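# Lay the box's build plate on the printer bed

## Task

Pick up the build plate resting on the cardboard box and set it on the 3-D printer's bed with its coated side facing up, its left, right and back edges flush with the matching bed edges, and the printer still upright. The other objects next to and behind the printer must stay roughly where they were and keep their orientation. The plate must stay put by itself, not only because a gripper holds it. Finish by opening the gripper and moving the arm away.

## Robot and tools

Robot: two arms, left_arm and right_arm, each with a parallel two-finger gripper. Their root links sit at left_arm (+0.027, +0.343, +0.239) m and right_arm (-0.003, -0.361, +0.239) m, both nearly level; right_arm's base is yawed about -11 degrees. A metal frame behind the arms and any mounting plates are fixed obstacles, and a 'too close' message counts them as part of the nearby arm. Joint ranges (rad): waist -2.880..2.880, shoulder 0.000..3.142, elbow 0.000..3.019, wrist pitch -1.693..1.571, wrist yaw -1.571..1.571, wrist roll -2.094..2.094.

Frames: results report each gripper in one scene frame. The origin is on the table top midway between the arms, +x points out over the table, +y toward left_arm, +z up. end_effector_position is the point between the finger pads, roughly 1 cm short of the fingertips; the quaternion is wxyz. In a gripper's own axes, the fingers extend along +z and close along y. Reported positions can be somewhat wrong, worse at long reach, and arms usually stop a centimetre or more low.

execute_actions takes "actions", a list of zero or one item, plus optional "pictures" (boolean). An empty list only reports the state. An item {"rows": [...], "steps": n} runs up to 15 control steps of 1/30 s (default 15); each row is used for one step and the last row repeats. An item {"steps": n} alone is a wait of up to 300 steps counted from the previous result, so reply time is included.

Each row has 14 numbers, each in [-1, 1]: left_arm dx, dy, dz, rx, ry, rz, opening, then right_arm in the same order. dx..rz are an offset, not a pose, expressed in that gripper's own axes and measured from the gripper pose shown in the latest result (or from where the robot is when no such result exists yet, and for later calls within one reply). Every row counts from that same reference, not from the previous row. Scale: 1.0 equals 0.6 m of travel or 180 degrees; rx, ry, rz form a single rotation vector. The opening is absolute: +1 fully open (0.094 m), -1 closed. Zero offsets are not a pause: they pull the arm back to the reference pose. To hold an arm still, send the correction back to its desired pose in the first call of a reply and zeros afterwards, aiming a little higher if it keeps sagging.

Per step, the controller limits each command to 70 mm and 16 degrees from the measured pose, then solves damped inverse kinematics, favouring position over orientation. A far goal needs several actions; check the reported pose and send the rest. HELD marks steps where a row was not sent; 'pose unreachable' means the clearance check altered or stopped an arm's command. A 'Hand target' line shows where the controller is currently driving each gripper.

move: "target" is one 14-number row as above (offsets from the last shown pose, same scale and order, opening absolute); "speed" is the top path speed in m/s, 0.002 to 0.5, default 0.25, with turning up to twice that in rad/s. Both grippers follow straight paths that finish together over 0.5 to 10 s, taking the shorter rotation. Paths ignore obstacles and the other arm, and grippers may lag, drift or overshoot the speed, especially near full reach. The opening is sent at the start. The result adds a 'move:' line with the outcome (done, off_target, moving, held, fault), the limits that acted (paced = the pose was clipped; held = some steps were blocked, after which the arm may jump fast) and each gripper's distance from its target. Faster contact hits harder; aiming deeper past contact presses harder.

wait: "seconds" from 0 to 10; the robot gets no new command. zoom_image: "camera" (cam_head_left, cam_head_right, cam_left_wrist, cam_right_wrist) and "region" [x0, y0, x1, y1] in pixels from the top-left, at most 504 by 504. Head cameras are 504x504, wrist cameras 616x616 fisheye. show_instructions shows the reference pages; read_manual returns licence text; finished_scene takes "scene" (the current scene's number) and ends it irreversibly, after which the result is judged.

Gripping: grip_measured is the measured finger opening on the command scale. To hold something, command about 0.03 below grip_measured for a firm grip, less for a lighter one. Pad force tops out near 50 to 62 N, and is weaker on parts under about 2 mm thick, which matters for a thin build plate. Something may occasionally tug a held part or nudge loose objects.

Avoid: dropping or knocking anything off the table, tipping the printer or disturbing its neighbours, slamming or pressing hard, arms colliding with each other or the frame, and long loaded holds that overheat motors (MOTOR HOT warns at 85 °C; at 100 °C the arm stops and falls with an OVER-TEMPERATURE FAULT). Release the plate so it rests on its own, then back the gripper away.

Each tool is called after "Request:" by a JSON object that holds its "fn" and its "kwargs".

Reference images:

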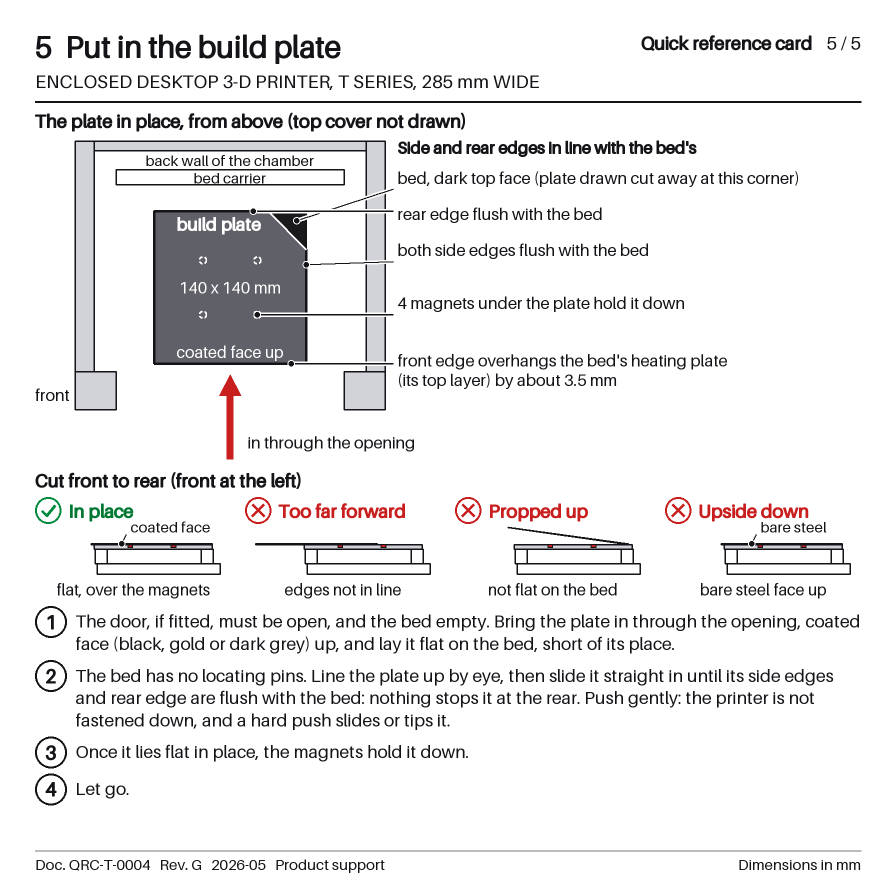

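## Session

Request:
{"fn": "execute_actions", "kwargs": {"actions": []}}

Scene clock: 0.00 s of 4350.00 s.
left_arm: end_effector_position=(+0.4929, +0.3648, +0.2561) grip_measured=+1.000 end_effector_quat_wxyz=(+0.385, -0.028, +0.922, +0.010) | right_arm: end_effector_position=(+0.4451, -0.4510, +0.2493) grip_measured=+1.000 end_effector_quat_wxyz=(+0.374, +0.094, +0.922, -0.030)
Joint positions: left_arm=[ 0.011  1.55   0.559  0.213 -0.011 -0.013  0.094] | right_arm=[-0.011  1.549  0.542  0.209 -0.012  0.007  0.094]
Joint velocities: left_arm=[-0.005  0.005 -0.002 -0.007  0.007  0.051  0.   ] | right_arm=[-0.005 -0.005 -0.002 -0.017 -0.007  0.022  0.   ]
Joint torques (N m, as the arm reports them, + toward a larger angle): no reading
Motor temperatures (°C, as the motors report them): left_arm=[21 20 21 20 22 18] | right_arm=[21 23 22 21 20 21]
Hand target (left_arm): +0.503, +0.365, +0.265; +0.396, -0.028, +0.918, +0.011
Hand target (right_arm): +0.452, -0.452, +0.254; +0.381, +0.094, +0.919, -0.031

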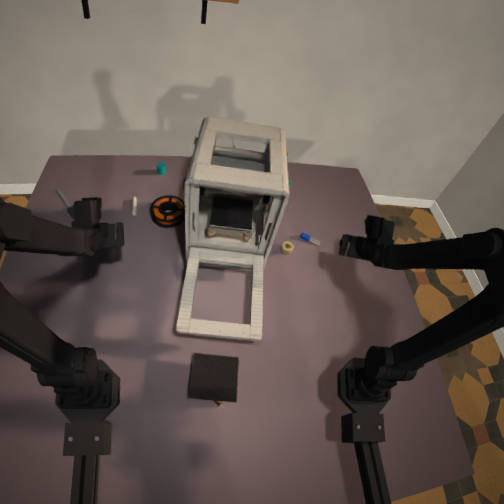

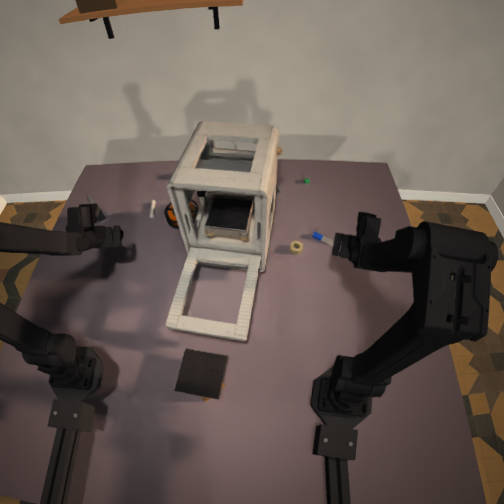

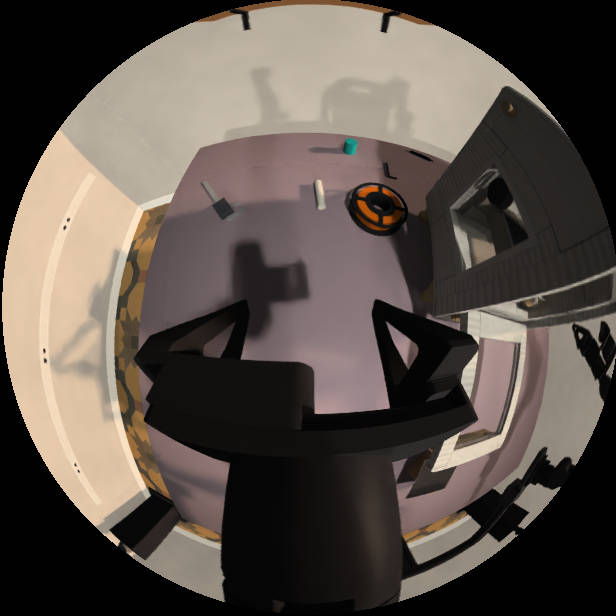

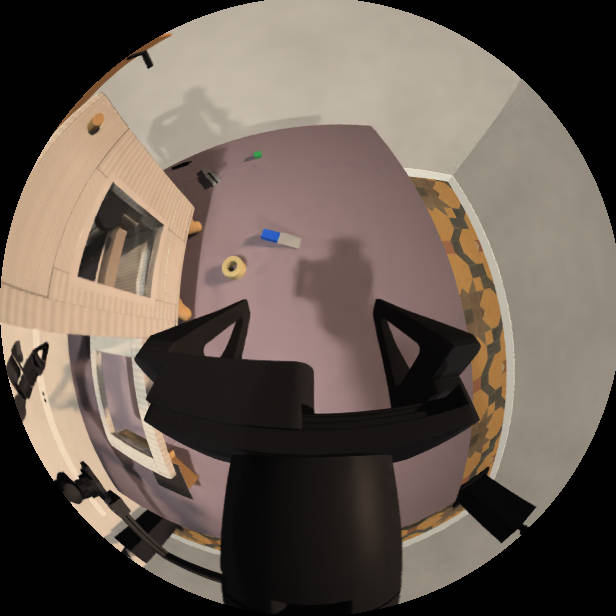

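Request:
{"fn": "zoom_image", "kwargs": {"camera": "cam_head_left", "region": [150, 170, 310, 420]}}

Request:
{"fn": "zoom_image", "kwargs": {"camera": "cam_head_right", "region": [140, 170, 300, 420]}}

Request:
{"fn": "zoom_image", "kwargs": {"camera": "cam_right_wrist", "region": [40, 330, 240, 530]}}

Region (150, 170, 310, 420) of cam_head_left's 504x504 image, scaled by 2.016, with more detail than that image has; it fills the left 323 columns of this view, and the rest is white.

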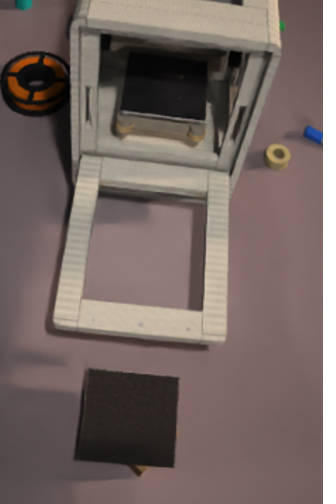

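Region (140, 170, 300, 420) of cam_head_right's 504x504 image, scaled by 2.016, with more detail than that image has; it fills the left 323 columns of this view, and the rest is white.

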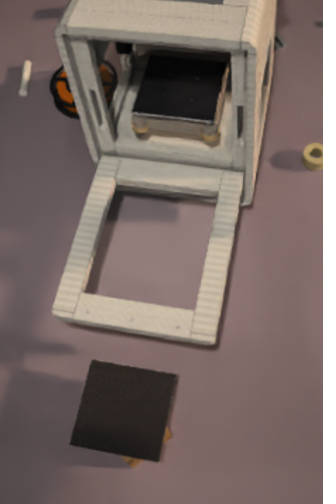

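Region (40, 330, 240, 530) of cam_right_wrist's 616x616 image, scaled by 2.520, with more detail than that image has.

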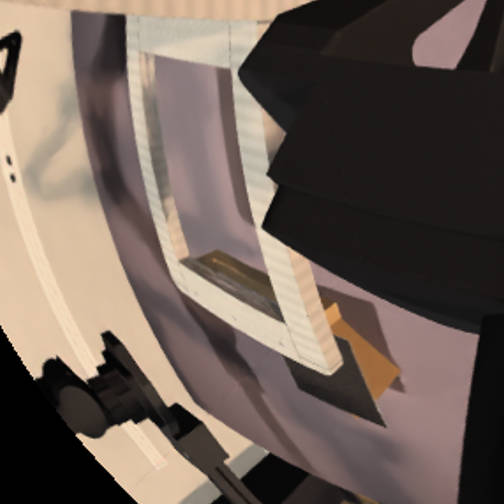

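Request:
{"fn": "move", "kwargs": {"target": [0.3,-0.417,-0.31,0.003,-0.321,0.562,0,0,0,0,0,0,0,1], "speed": 0.3}}

Scene clock: 19.20 s of 4350.00 s.
left_arm: end_effector_position=(+0.2474, +0.1020, +0.2585) grip_measured=+0.001 end_effector_quat_wxyz=(+0.523, +0.706, +0.388, +0.277) | right_arm: end_effector_position=(+0.4451, -0.4510, +0.2493) grip_measured=+1.000 end_effector_quat_wxyz=(+0.374, +0.094, +0.922, -0.030)
Joint positions: left_arm=[-1.098  1.947  0.053  1.556 -0.461  1.402  0.047] | right_arm=[-0.011  1.549  0.542  0.209 -0.012  0.007  0.094]
Joint velocities: left_arm=[-0.005 -0.005  0.002  0.032 -0.066 -0.066 -0.001] | right_arm=[-0.005 -0.005 -0.007  0.002 -0.037  0.022  0.   ]
Joint torques (N m, as the arm reports them, + toward a larger angle): left_arm=[-0.48 -7.12 -1.1   2.38 -0.05 -0.09] | right_arm=[  0.77 -12.69   6.96   1.72   0.09   0.01]
Motor temperatures (°C, as the motors report them): left_arm=[21 21 23 21 22 18] | right_arm=[21 23 23 21 20 21]
Hand target (left_arm): +0.244, +0.102, +0.263; +0.529, +0.706, +0.380, +0.278
Hand target (right_arm): +0.445, -0.451, +0.249; +0.374, +0.094, +0.922, -0.030
Off the commanded pose (left_arm): 0.003 m, 10 deg.
Off the commanded pose (right_arm): 0.000 m, 0 deg.
joint sent to its limit (left arm) — the command would take joint 4 (wrist pitch) past its upper limit, so that joint was sent only as far as its limit.
After step 90, 12.20 s passed at rest.
move: off_target (left_arm)
camera_calibration (this result's frames):
cam_left_wrist: T_world_to_cam=[[-0.251555, 0.150375, -0.95609, 0.296634], [-0.0235468, 0.986613, 0.161371, -0.131083], [0.967557, 0.0631065, -0.244646, -0.0629494], [0, 0, 0, 1]] pos_world=[0.13244, 0.0886947, 0.289361]

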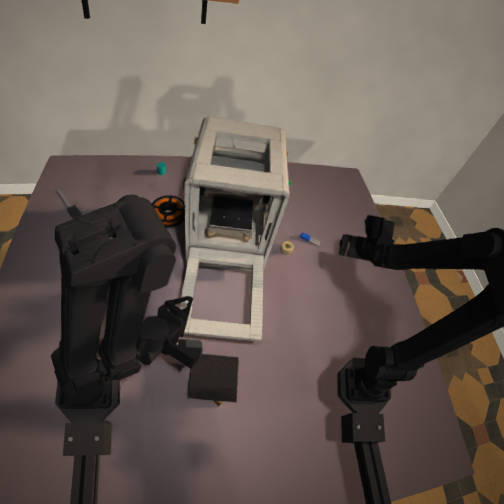

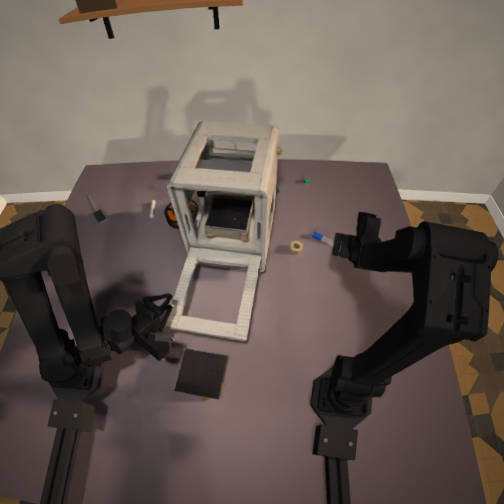

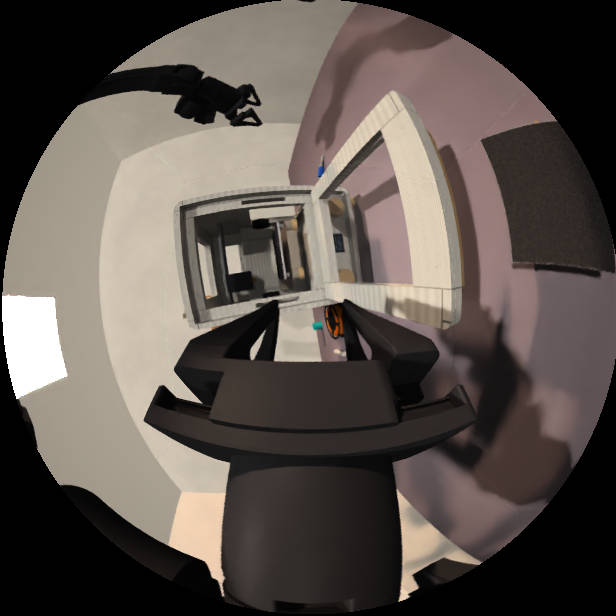

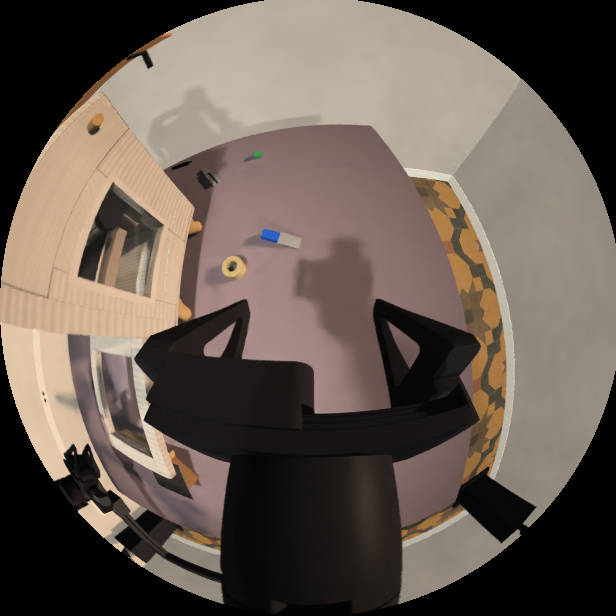

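Request:
{"fn": "move", "kwargs": {"target": [-0.338,-0.145,-0.112,-0.05,0,0,0,0,0,0,0,0,0,1], "speed": 0.15}}

Scene clock: 23.10 s of 4350.00 s.
left_arm: end_effector_position=(+0.0613, -0.0144, +0.1966) grip_measured=+0.001 end_effector_quat_wxyz=(+0.579, +0.663, +0.364, +0.306) | right_arm: end_effector_position=(+0.4451, -0.4510, +0.2493) grip_measured=+1.000 end_effector_quat_wxyz=(+0.374, +0.094, +0.922, -0.030)
Joint positions: left_arm=[-1.989  2.183  0.43   1.12  -1.329  0.937  0.047] | right_arm=[-0.011  1.549  0.542  0.209 -0.012  0.007  0.094]
Joint velocities: left_arm=[-0.015 -0.015 -0.002 -0.022  0.007 -0.081  0.001] | right_arm=[ 0.005  0.005 -0.007  0.012  0.051  0.007  0.   ]
Joint torques (N m, as the arm reports them, + toward a larger angle): left_arm=[  0.01 -11.4    0.7    0.38  -0.46  -0.27] | right_arm=[  0.19 -12.2    6.98   1.74   0.1    0.  ]
Motor temperatures (°C, as the motors report them): left_arm=[21 21 22 21 22 18] | right_arm=[21 24 24 21 20 21]
Hand target (left_arm): +0.058, -0.015, +0.195; +0.580, +0.662, +0.364, +0.304
Hand target (right_arm): +0.445, -0.451, +0.249; +0.374, +0.094, +0.922, -0.030
Off the commanded pose (left_arm): 0.005 m, 0 deg.
Off the commanded pose (right_arm): 0.000 m, 0 deg.
move: done
camera_calibration (this result's frames):
cam_left_wrist: T_world_to_cam=[[-0.12179, 0.0643464, -0.990468, 0.205708], [-0.0384386, 0.996842, 0.069487, 0.00844206], [0.991811, 0.046535, -0.118932, 0.0829374], [0, 0, 0, 1]] pos_world=[-0.0568804, -0.0255115, 0.213025]

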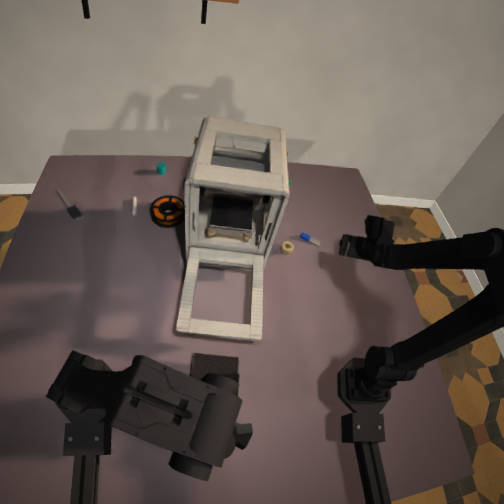

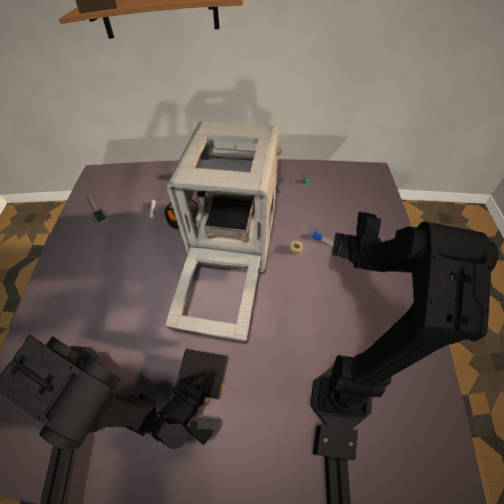

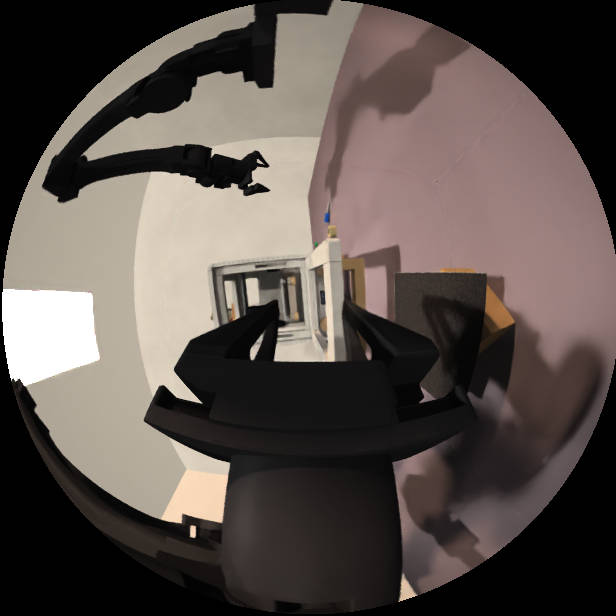

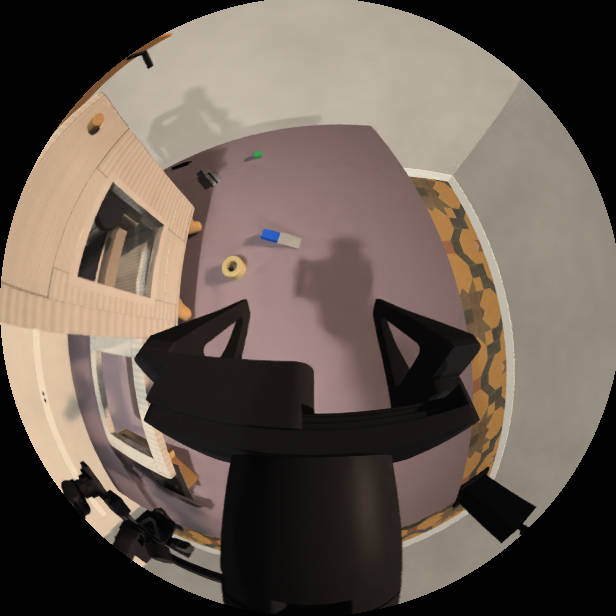

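Request:
{"fn": "move", "kwargs": {"target": [-0.01,-0.195,-0.127,0,0,0,-0.2,0,0,0,0,0,0,1], "speed": 0.08}}

Request:
{"fn": "execute_actions", "kwargs": {"actions": []}}

Scene clock: 27.13 s of 4350.00 s.
left_arm: end_effector_position=(-0.0170, +0.0292, +0.0955) grip_measured=-0.198 end_effector_quat_wxyz=(+0.580, +0.688, +0.323, +0.294) | right_arm: end_effector_position=(+0.4451, -0.4510, +0.2493) grip_measured=+1.000 end_effector_quat_wxyz=(+0.374, +0.094, +0.922, -0.030)
Joint positions: left_arm=[-2.305  2.413  0.695 -0.106 -1.412 -0.225  0.038] | right_arm=[-0.011  1.549  0.542  0.209 -0.012  0.007  0.094]
Joint velocities: left_arm=[-0.015 -0.005  0.002 -0.032  0.007  0.022 -0.001] | right_arm=[ 0.005 -0.005  0.012  0.017 -0.007 -0.037  0.   ]
Joint torques (N m, as the arm reports them, + toward a larger angle): left_arm=[  0.7  -12.8   -0.93   0.2   -0.61  -0.09] | right_arm=[  0.44 -12.8    6.63   1.68   0.06   0.01]
Motor temperatures (°C, as the motors report them): left_arm=[21 21 22 21 22 18] | right_arm=[21 24 24 21 20 21]
Hand target (left_arm): -0.017, +0.029, +0.095; +0.581, +0.687, +0.324, +0.293
Hand target (right_arm): +0.445, -0.451, +0.249; +0.374, +0.094, +0.922, -0.030
Off the commanded pose (left_arm): 0.005 m, 6 deg.
Off the commanded pose (right_arm): 0.000 m, 0 deg.
move: held (left_arm); limits=held; held on 5 of 68 steps (left_arm), including the last (left_arm)
pose unreachable (left arm): on one or more control steps of this call this arm could not follow its commanded pose, so it was not sent that pose on those steps. On the call's last step it was still not sent that pose. It may still have moved: this result reports where it is.
cause: the commanded pose would bring two parts of the arm too close to each other (its wrist (the part past joint 4) and its wrist camera, with joints 5 (wrist yaw) and 6 (wrist roll) between them).
camera_calibration (this result's frames):
cam_left_wrist: T_world_to_cam=[[-0.0974221, 0.116957, -0.988347, 0.091923], [0.0459844, 0.992539, 0.11292, -0.0336268], [0.99418, -0.0344476, -0.102073, 0.147361], [0, 0, 0, 1]] pos_world=[-0.136002, 0.0277012, 0.109691]

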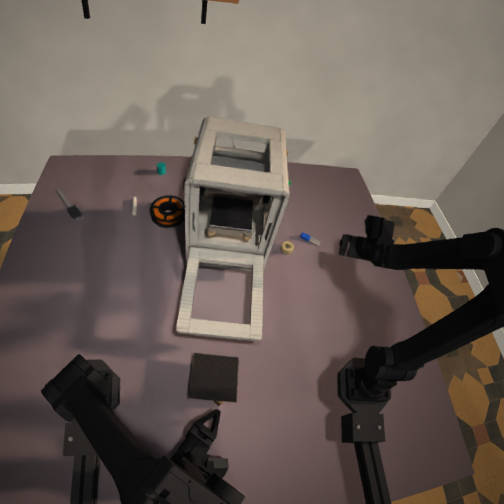

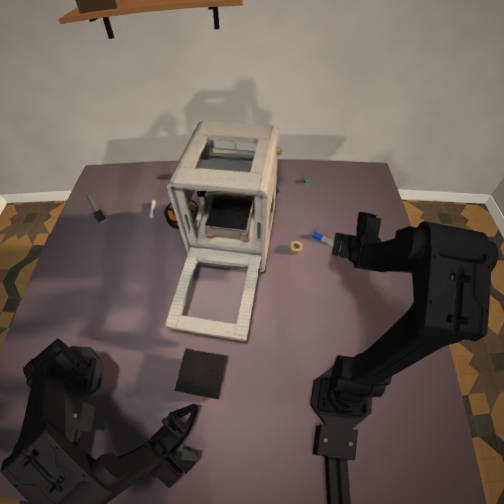

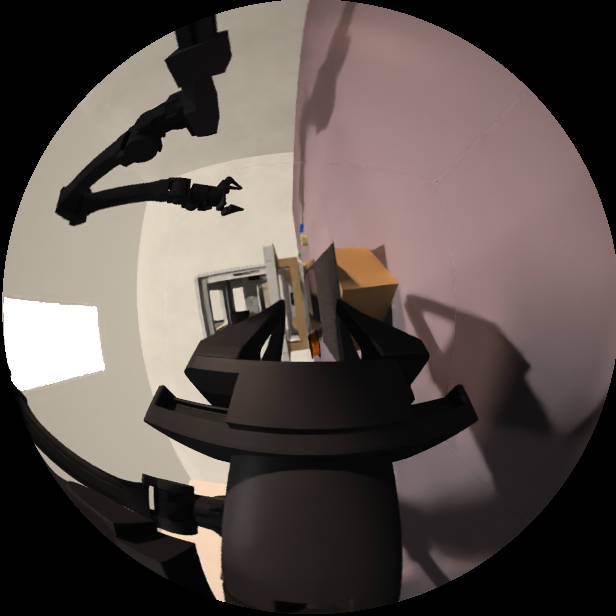

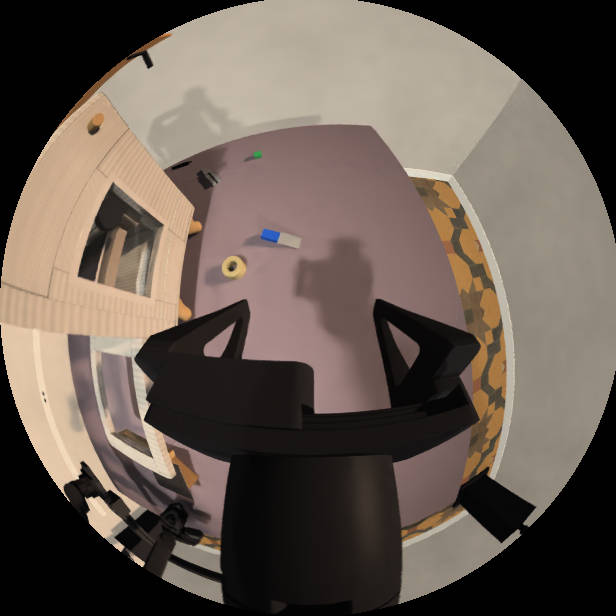

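Scene clock: 27.13 s of 4350.00 s.
left_arm: end_effector_position=(-0.0170, +0.0292, +0.0955) grip_measured=-0.198 end_effector_quat_wxyz=(+0.580, +0.688, +0.323, +0.294) | right_arm: end_effector_position=(+0.4451, -0.4510, +0.2493) grip_measured=+1.000 end_effector_quat_wxyz=(+0.374, +0.094, +0.922, -0.030)
Joint positions: left_arm=[-2.305  2.413  0.695 -0.106 -1.412 -0.225  0.038] | right_arm=[-0.011  1.549  0.542  0.209 -0.012  0.007  0.094]
Joint velocities: left_arm=[-0.015 -0.005  0.002 -0.032  0.007  0.022 -0.001] | right_arm=[ 0.005 -0.005  0.012  0.017 -0.007 -0.037  0.   ]
Joint torques (N m, as the arm reports them, + toward a larger angle): left_arm=[  0.7  -12.8   -0.93   0.2   -0.61  -0.09] | right_arm=[  0.44 -12.8    6.63   1.68   0.06   0.01]
Motor temperatures (°C, as the motors report them): left_arm=[21 21 22 21 22 18] | right_arm=[21 24 24 21 20 21]
Hand target (left_arm): -0.017, +0.029, +0.095; +0.581, +0.687, +0.324, +0.293
Hand target (right_arm): +0.445, -0.451, +0.249; +0.374, +0.094, +0.922, -0.030
Off the commanded pose (left_arm): 0.005 m, 6 deg.
Off the commanded pose (right_arm): 0.000 m, 0 deg.
camera_calibration (this result's frames):
cam_left_wrist: T_world_to_cam=[[-0.0974221, 0.116957, -0.988347, 0.091923], [0.0459844, 0.992539, 0.11292, -0.0336268], [0.99418, -0.0344476, -0.102073, 0.147361], [0, 0, 0, 1]] pos_world=[-0.136002, 0.0277012, 0.109691]

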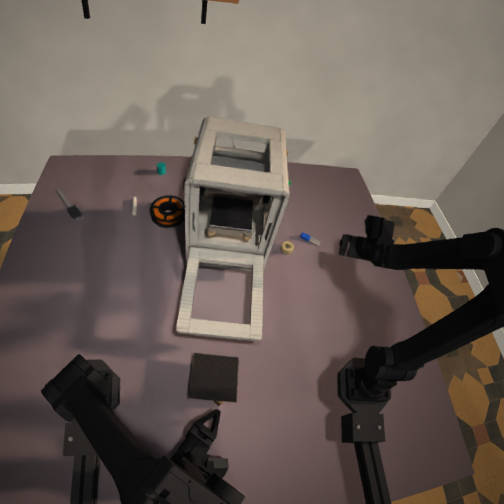

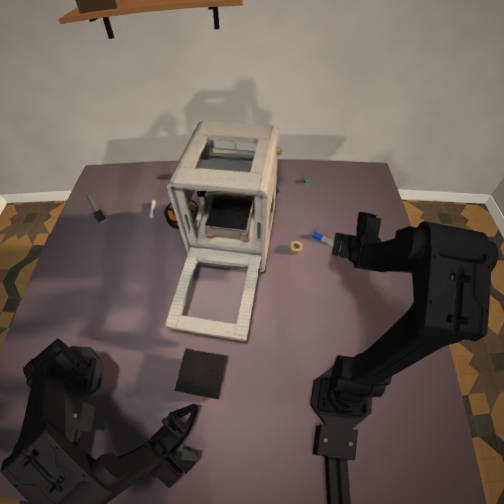

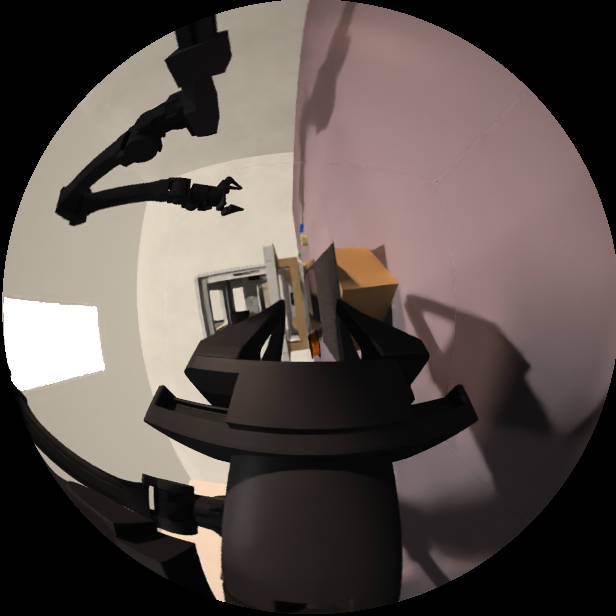

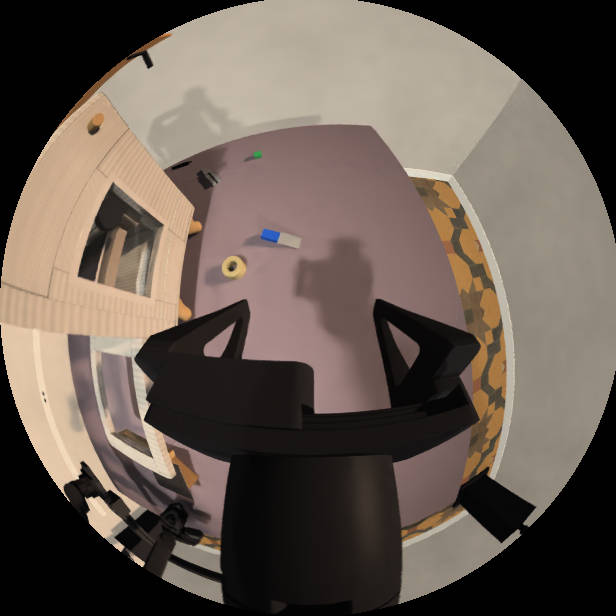

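Request:
{"fn": "move", "kwargs": {"target": [0.062,-0.043,0,0,-0.035,0,-0.2,0,0,0,0,0,0,1], "speed": 0.05}}

Scene clock: 34.50 s of 4350.00 s.
left_arm: end_effector_position=(-0.0025, +0.0498, +0.0740) grip_measured=-0.198 end_effector_quat_wxyz=(+0.602, +0.691, +0.315, +0.247) | right_arm: end_effector_position=(+0.4451, -0.4510, +0.2493) grip_measured=+1.000 end_effector_quat_wxyz=(+0.374, +0.094, +0.922, -0.030)
Joint positions: left_arm=[-2.314  2.569  0.56   0.704 -1.412  0.232  0.038] | right_arm=[-0.011  1.549  0.542  0.209 -0.012  0.007  0.094]
Joint velocities: left_arm=[-0.005  0.024 -0.012  0.105 -0.022  0.095 -0.002] | right_arm=[ 0.005 -0.015 -0.012 -0.002  0.066  0.022  0.   ]
Joint torques (N m, as the arm reports them, + toward a larger angle): left_arm=[-1.01 -9.14 -3.94  1.13 -0.49  0.01] | right_arm=[  0.58 -12.64   6.71   1.71   0.08   0.03]
Motor temperatures (°C, as the motors report them): left_arm=[21 21 22 21 23 18] | right_arm=[21 24 24 21 20 21]
Hand target (left_arm): +0.004, +0.063, +0.073; +0.595, +0.702, +0.294, +0.258
Hand target (right_arm): +0.445, -0.451, +0.249; +0.374, +0.094, +0.922, -0.030
Off the commanded pose (left_arm): 0.013 m, 3 deg.
Off the commanded pose (right_arm): 0.000 m, 0 deg.
After step 90, 2.67 s passed at rest.
move: off_target (left_arm)
camera_calibration (this result's frames):
cam_left_wrist: T_world_to_cam=[[-0.133022, 0.0745822, -0.988303, 0.0716822], [0.129923, 0.989872, 0.0572134, -0.0478485], [0.98256, -0.120793, -0.141365, 0.138643], [0, 0, 0, 1]] pos_world=[-0.120473, 0.0587648, 0.0931806]

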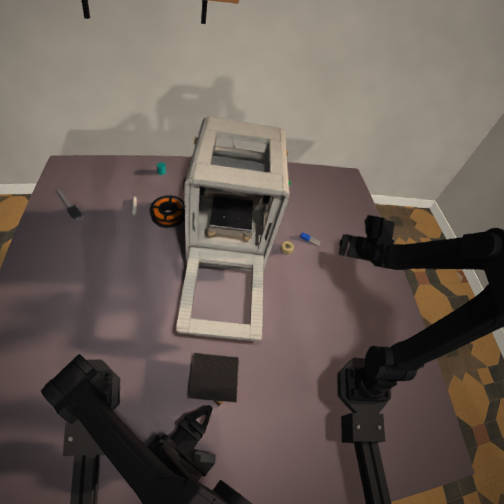

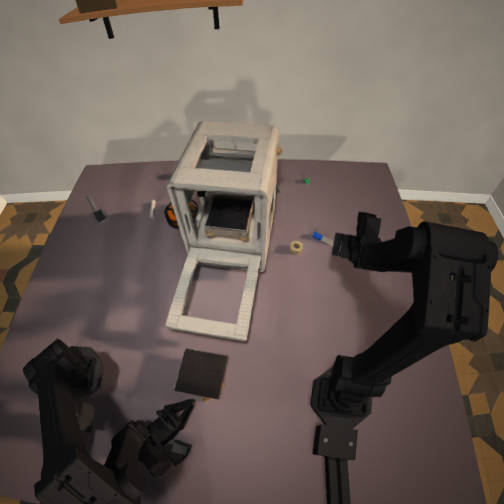

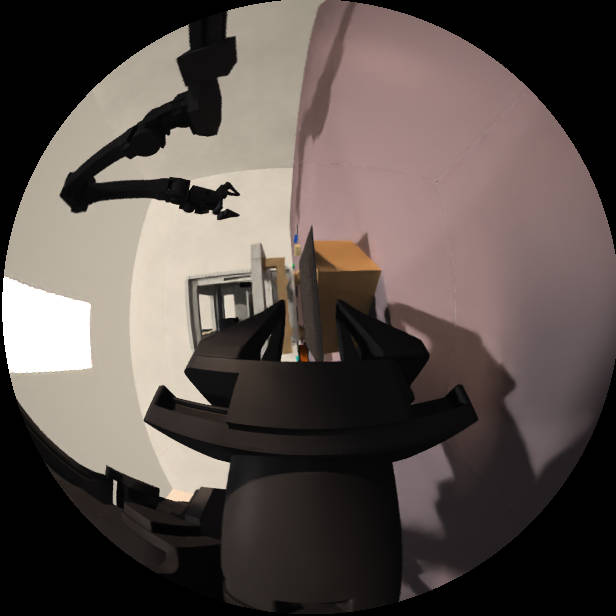

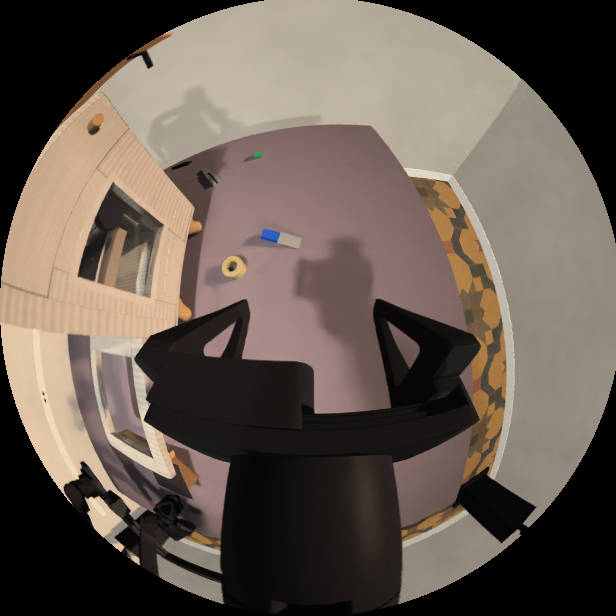

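Request:
{"fn": "move", "kwargs": {"target": [0.092,0,0.045,0,0.035,0.01,-0.2,0,0,0,0,0,0,1], "speed": 0.03}}

Request:
{"fn": "wait", "kwargs": {"seconds": 0.5}}

Scene clock: 38.70 s of 4350.00 s.
left_arm: end_effector_position=(+0.0413, +0.0584, +0.0676) grip_measured=-0.198 end_effector_quat_wxyz=(+0.590, +0.674, +0.347, +0.278) | right_arm: end_effector_position=(+0.4451, -0.4510, +0.2493) grip_measured=+1.000 end_effector_quat_wxyz=(+0.374, +0.094, +0.922, -0.030)
Joint positions: left_arm=[-2.187  2.662  0.532  0.994 -1.406  0.407  0.038] | right_arm=[-0.011  1.549  0.542  0.209 -0.012  0.007  0.094]
Joint velocities: left_arm=[-0.015 -0.005 -0.007  0.081 -0.007  0.095  0.001] | right_arm=[-0.015 -0.005 -0.017  0.007 -0.007 -0.007  0.   ]
Joint torques (N m, as the arm reports them, + toward a larger angle): left_arm=[ 2.47 -9.91 -4.92  1.42 -0.44 -0.03] | right_arm=[  0.88 -12.74   6.81   1.62   0.07   0.01]
Motor temperatures (°C, as the motors report them): left_arm=[21 21 22 21 23 18] | right_arm=[21 24 24 21 20 21]
Hand target (left_arm): +0.054, +0.072, +0.069; +0.579, +0.681, +0.338, +0.296
Hand target (right_arm): +0.445, -0.451, +0.249; +0.374, +0.094, +0.922, -0.030
Off the commanded pose (left_arm): 0.019 m, 3 deg.
Off the commanded pose (right_arm): 0.000 m, 0 deg.
move: off_target (left_arm)
camera_calibration (this result's frames):
cam_left_wrist: T_world_to_cam=[[-0.13407, 0.0614473, -0.989065, 0.0714006], [0.0311257, 0.997844, 0.0577736, -0.0580357], [0.990483, -0.0230396, -0.135694, 0.0892653], [0, 0, 0, 1]] pos_world=[-0.0770367, 0.0555798, 0.0860855]

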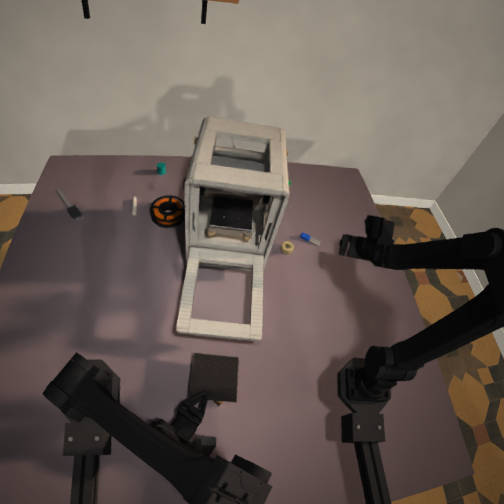

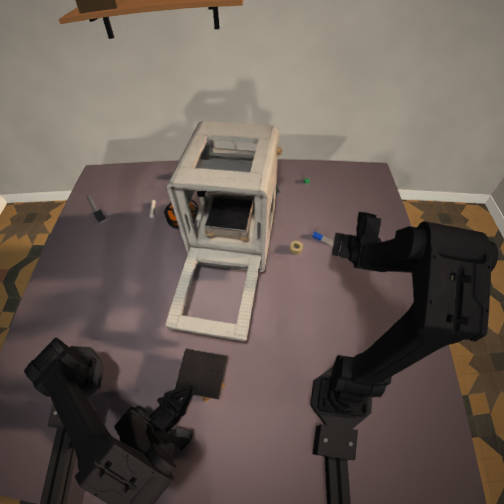

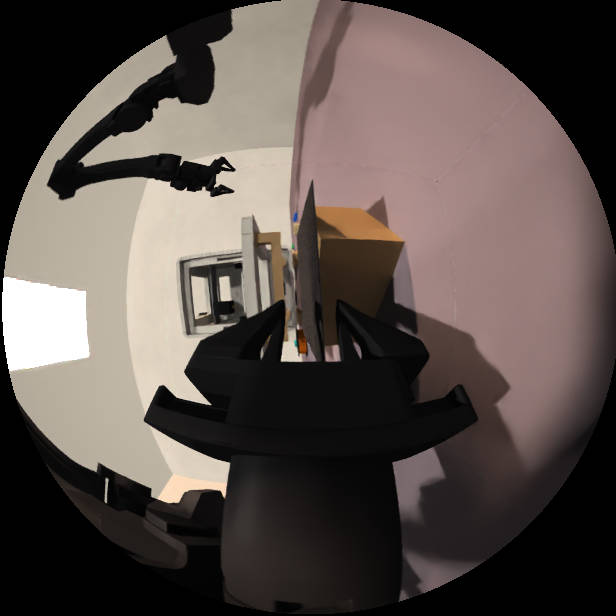

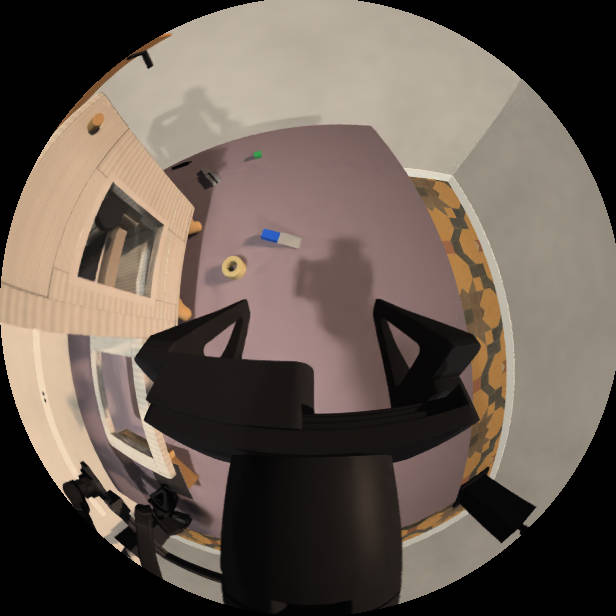

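Scene clock: 39.20 s of 4350.00 s.
left_arm: end_effector_position=(+0.0410, +0.0580, +0.0678) grip_measured=-0.198 end_effector_quat_wxyz=(+0.589, +0.675, +0.345, +0.280) | right_arm: end_effector_position=(+0.4451, -0.4510, +0.2493) grip_measured=+1.000 end_effector_quat_wxyz=(+0.374, +0.094, +0.922, -0.030)
Joint positions: left_arm=[-2.187  2.662  0.532  1.    -1.406  0.419  0.038] | right_arm=[-0.011  1.549  0.542  0.209 -0.012  0.007  0.094]
Joint velocities: left_arm=[ 0.005 -0.005  0.002  0.012 -0.022 -0.007 -0.   ] | right_arm=[-0.005 -0.015 -0.002  0.012  0.007 -0.037  0.   ]
Joint torques (N m, as the arm reports them, + toward a larger angle): left_arm=[ 2.29 -9.52 -5.18  1.41 -0.44 -0.01] | right_arm=[  0.84 -12.47   6.89   1.7    0.08   0.  ]
Motor temperatures (°C, as the motors report them): left_arm=[21 21 22 21 23 18] | right_arm=[21 24 24 21 20 21]
Hand target (left_arm): +0.054, +0.072, +0.069; +0.579, +0.681, +0.338, +0.296
Hand target (right_arm): +0.445, -0.451, +0.249; +0.374, +0.094, +0.922, -0.030
Off the commanded pose (left_arm): 0.019 m, 2 deg.
Off the commanded pose (right_arm): 0.000 m, 0 deg.
Steps of this call (steps 1 to 15: nothing new was sent). Readings (end_effector_position):
1: left_arm (+0.0412, +0.0582, +0.0677) | right_arm (+0.4451, -0.4510, +0.2493)
2: left_arm (+0.0411, +0.0581, +0.0678) | right_arm (+0.4451, -0.4510, +0.2493)
4: left_arm (+0.0411, +0.0580, +0.0678) | right_arm (+0.4451, -0.4510, +0.2493)
8: left_arm (+0.0410, +0.0580, +0.0678) | right_arm (+0.4451, -0.4510, +0.2493)
15: the state above
camera_calibration (this result's frames):
cam_left_wrist: T_world_to_cam=[[-0.13029, 0.0658412, -0.989287, 0.0712239], [0.0325462, 0.997539, 0.062104, -0.0579634], [0.990942, -0.024106, -0.132112, 0.0893568], [0, 0, 0, 1]] pos_world=[-0.0773811, 0.0552853, 0.0858658]

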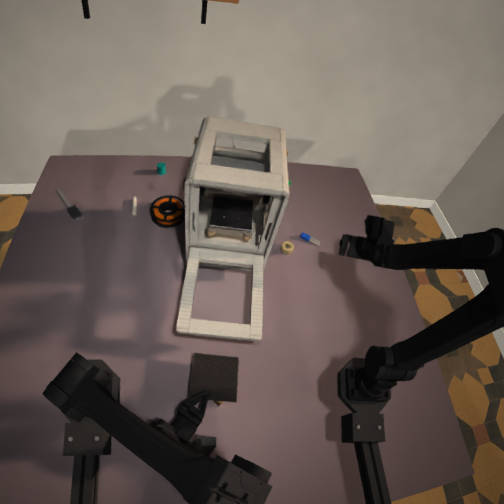

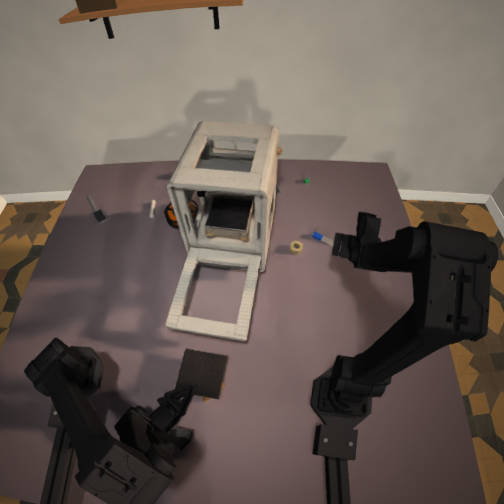

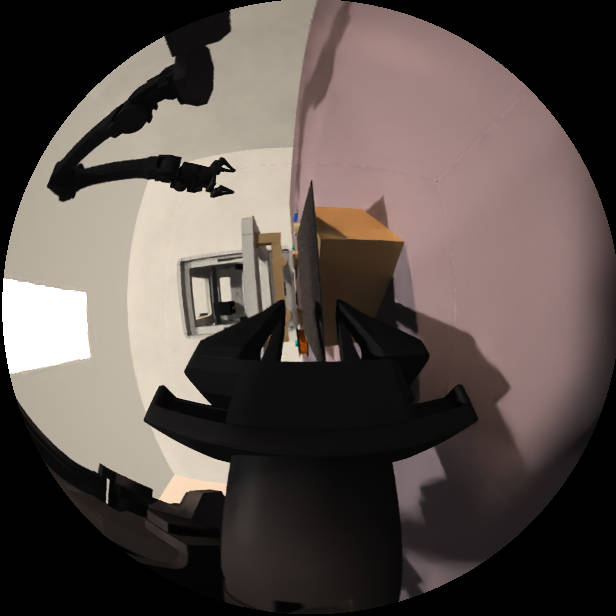

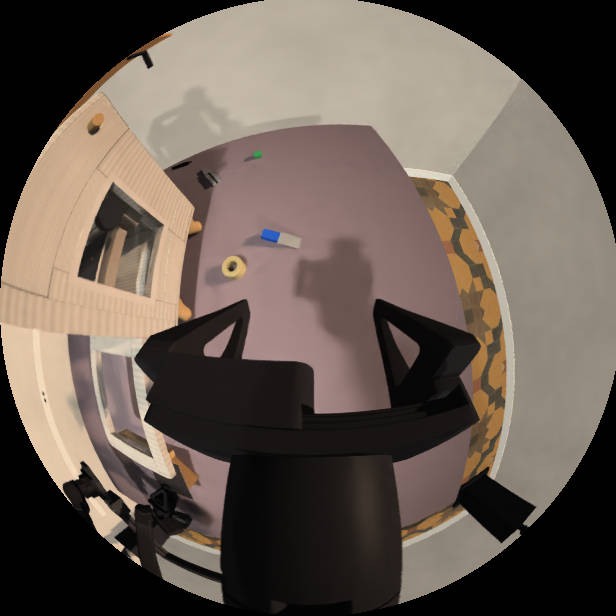

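Request:
{"fn": "move", "kwargs": {"target": [0.068,0.003,0.028,0,0.035,0.01,-0.2,0,0,0,0,0,0,1], "speed": 0.03}}

Scene clock: 43.37 s of 4350.00 s.
left_arm: end_effector_position=(+0.0657, +0.0635, +0.0660) grip_measured=-0.198 end_effector_quat_wxyz=(+0.577, +0.660, +0.373, +0.305) | right_arm: end_effector_position=(+0.4451, -0.4510, +0.2493) grip_measured=+1.000 end_effector_quat_wxyz=(+0.374, +0.094, +0.922, -0.030)
Joint positions: left_arm=[-2.107  2.667  0.532  0.977 -1.409  0.39   0.038] | right_arm=[-0.011  1.549  0.542  0.209 -0.012  0.007  0.094]
Joint velocities: left_arm=[-0.005  0.005  0.002  0.007 -0.022 -0.007  0.   ] | right_arm=[ 0.005 -0.015 -0.012 -0.002 -0.007 -0.066  0.   ]
Joint torques (N m, as the arm reports them, + toward a larger angle): left_arm=[ 1.68 -9.07 -4.7   0.22 -0.68 -0.12] | right_arm=[  0.55 -12.62   6.72   1.77   0.08   0.  ]
Motor temperatures (°C, as the motors report them): left_arm=[21 21 22 21 23 18] | right_arm=[21 24 24 21 20 21]
Hand target (left_arm): +0.079, +0.080, +0.067; +0.566, +0.664, +0.366, +0.326
Hand target (right_arm): +0.445, -0.451, +0.249; +0.374, +0.094, +0.922, -0.030
Off the commanded pose (left_arm): 0.021 m, 3 deg.
Off the commanded pose (right_arm): 0.000 m, 0 deg.
move: off_target (left_arm)
camera_calibration (this result's frames):
cam_left_wrist: T_world_to_cam=[[-0.13488, 0.0547988, -0.989345, 0.0733141], [-0.0523606, 0.99668, 0.0623436, -0.058568], [0.989477, 0.0602116, -0.131563, 0.0594965], [0, 0, 0, 1]] pos_world=[-0.0520485, 0.0507737, 0.0840118]

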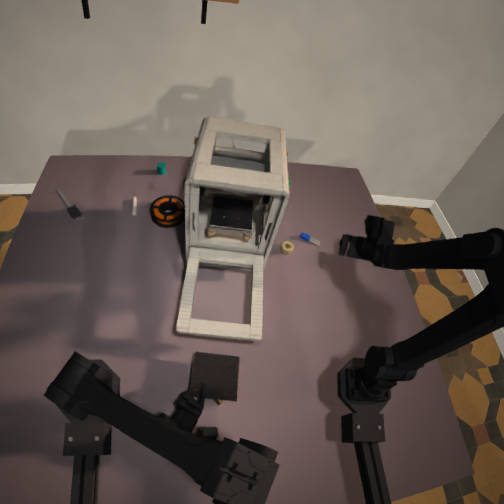

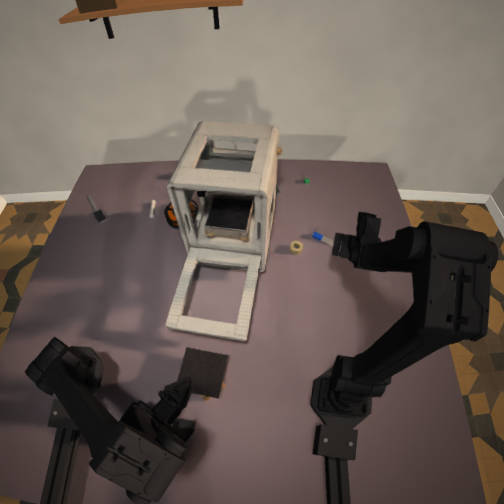

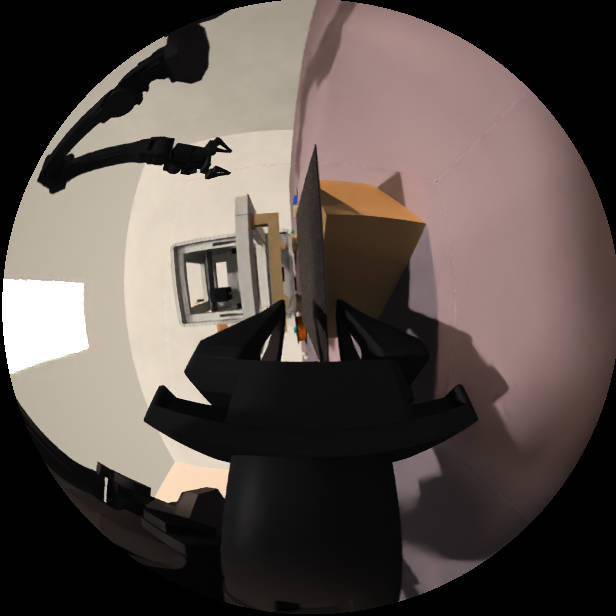

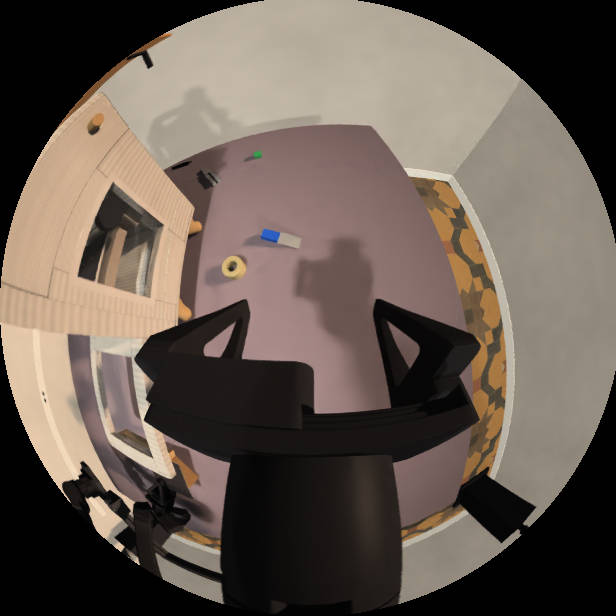

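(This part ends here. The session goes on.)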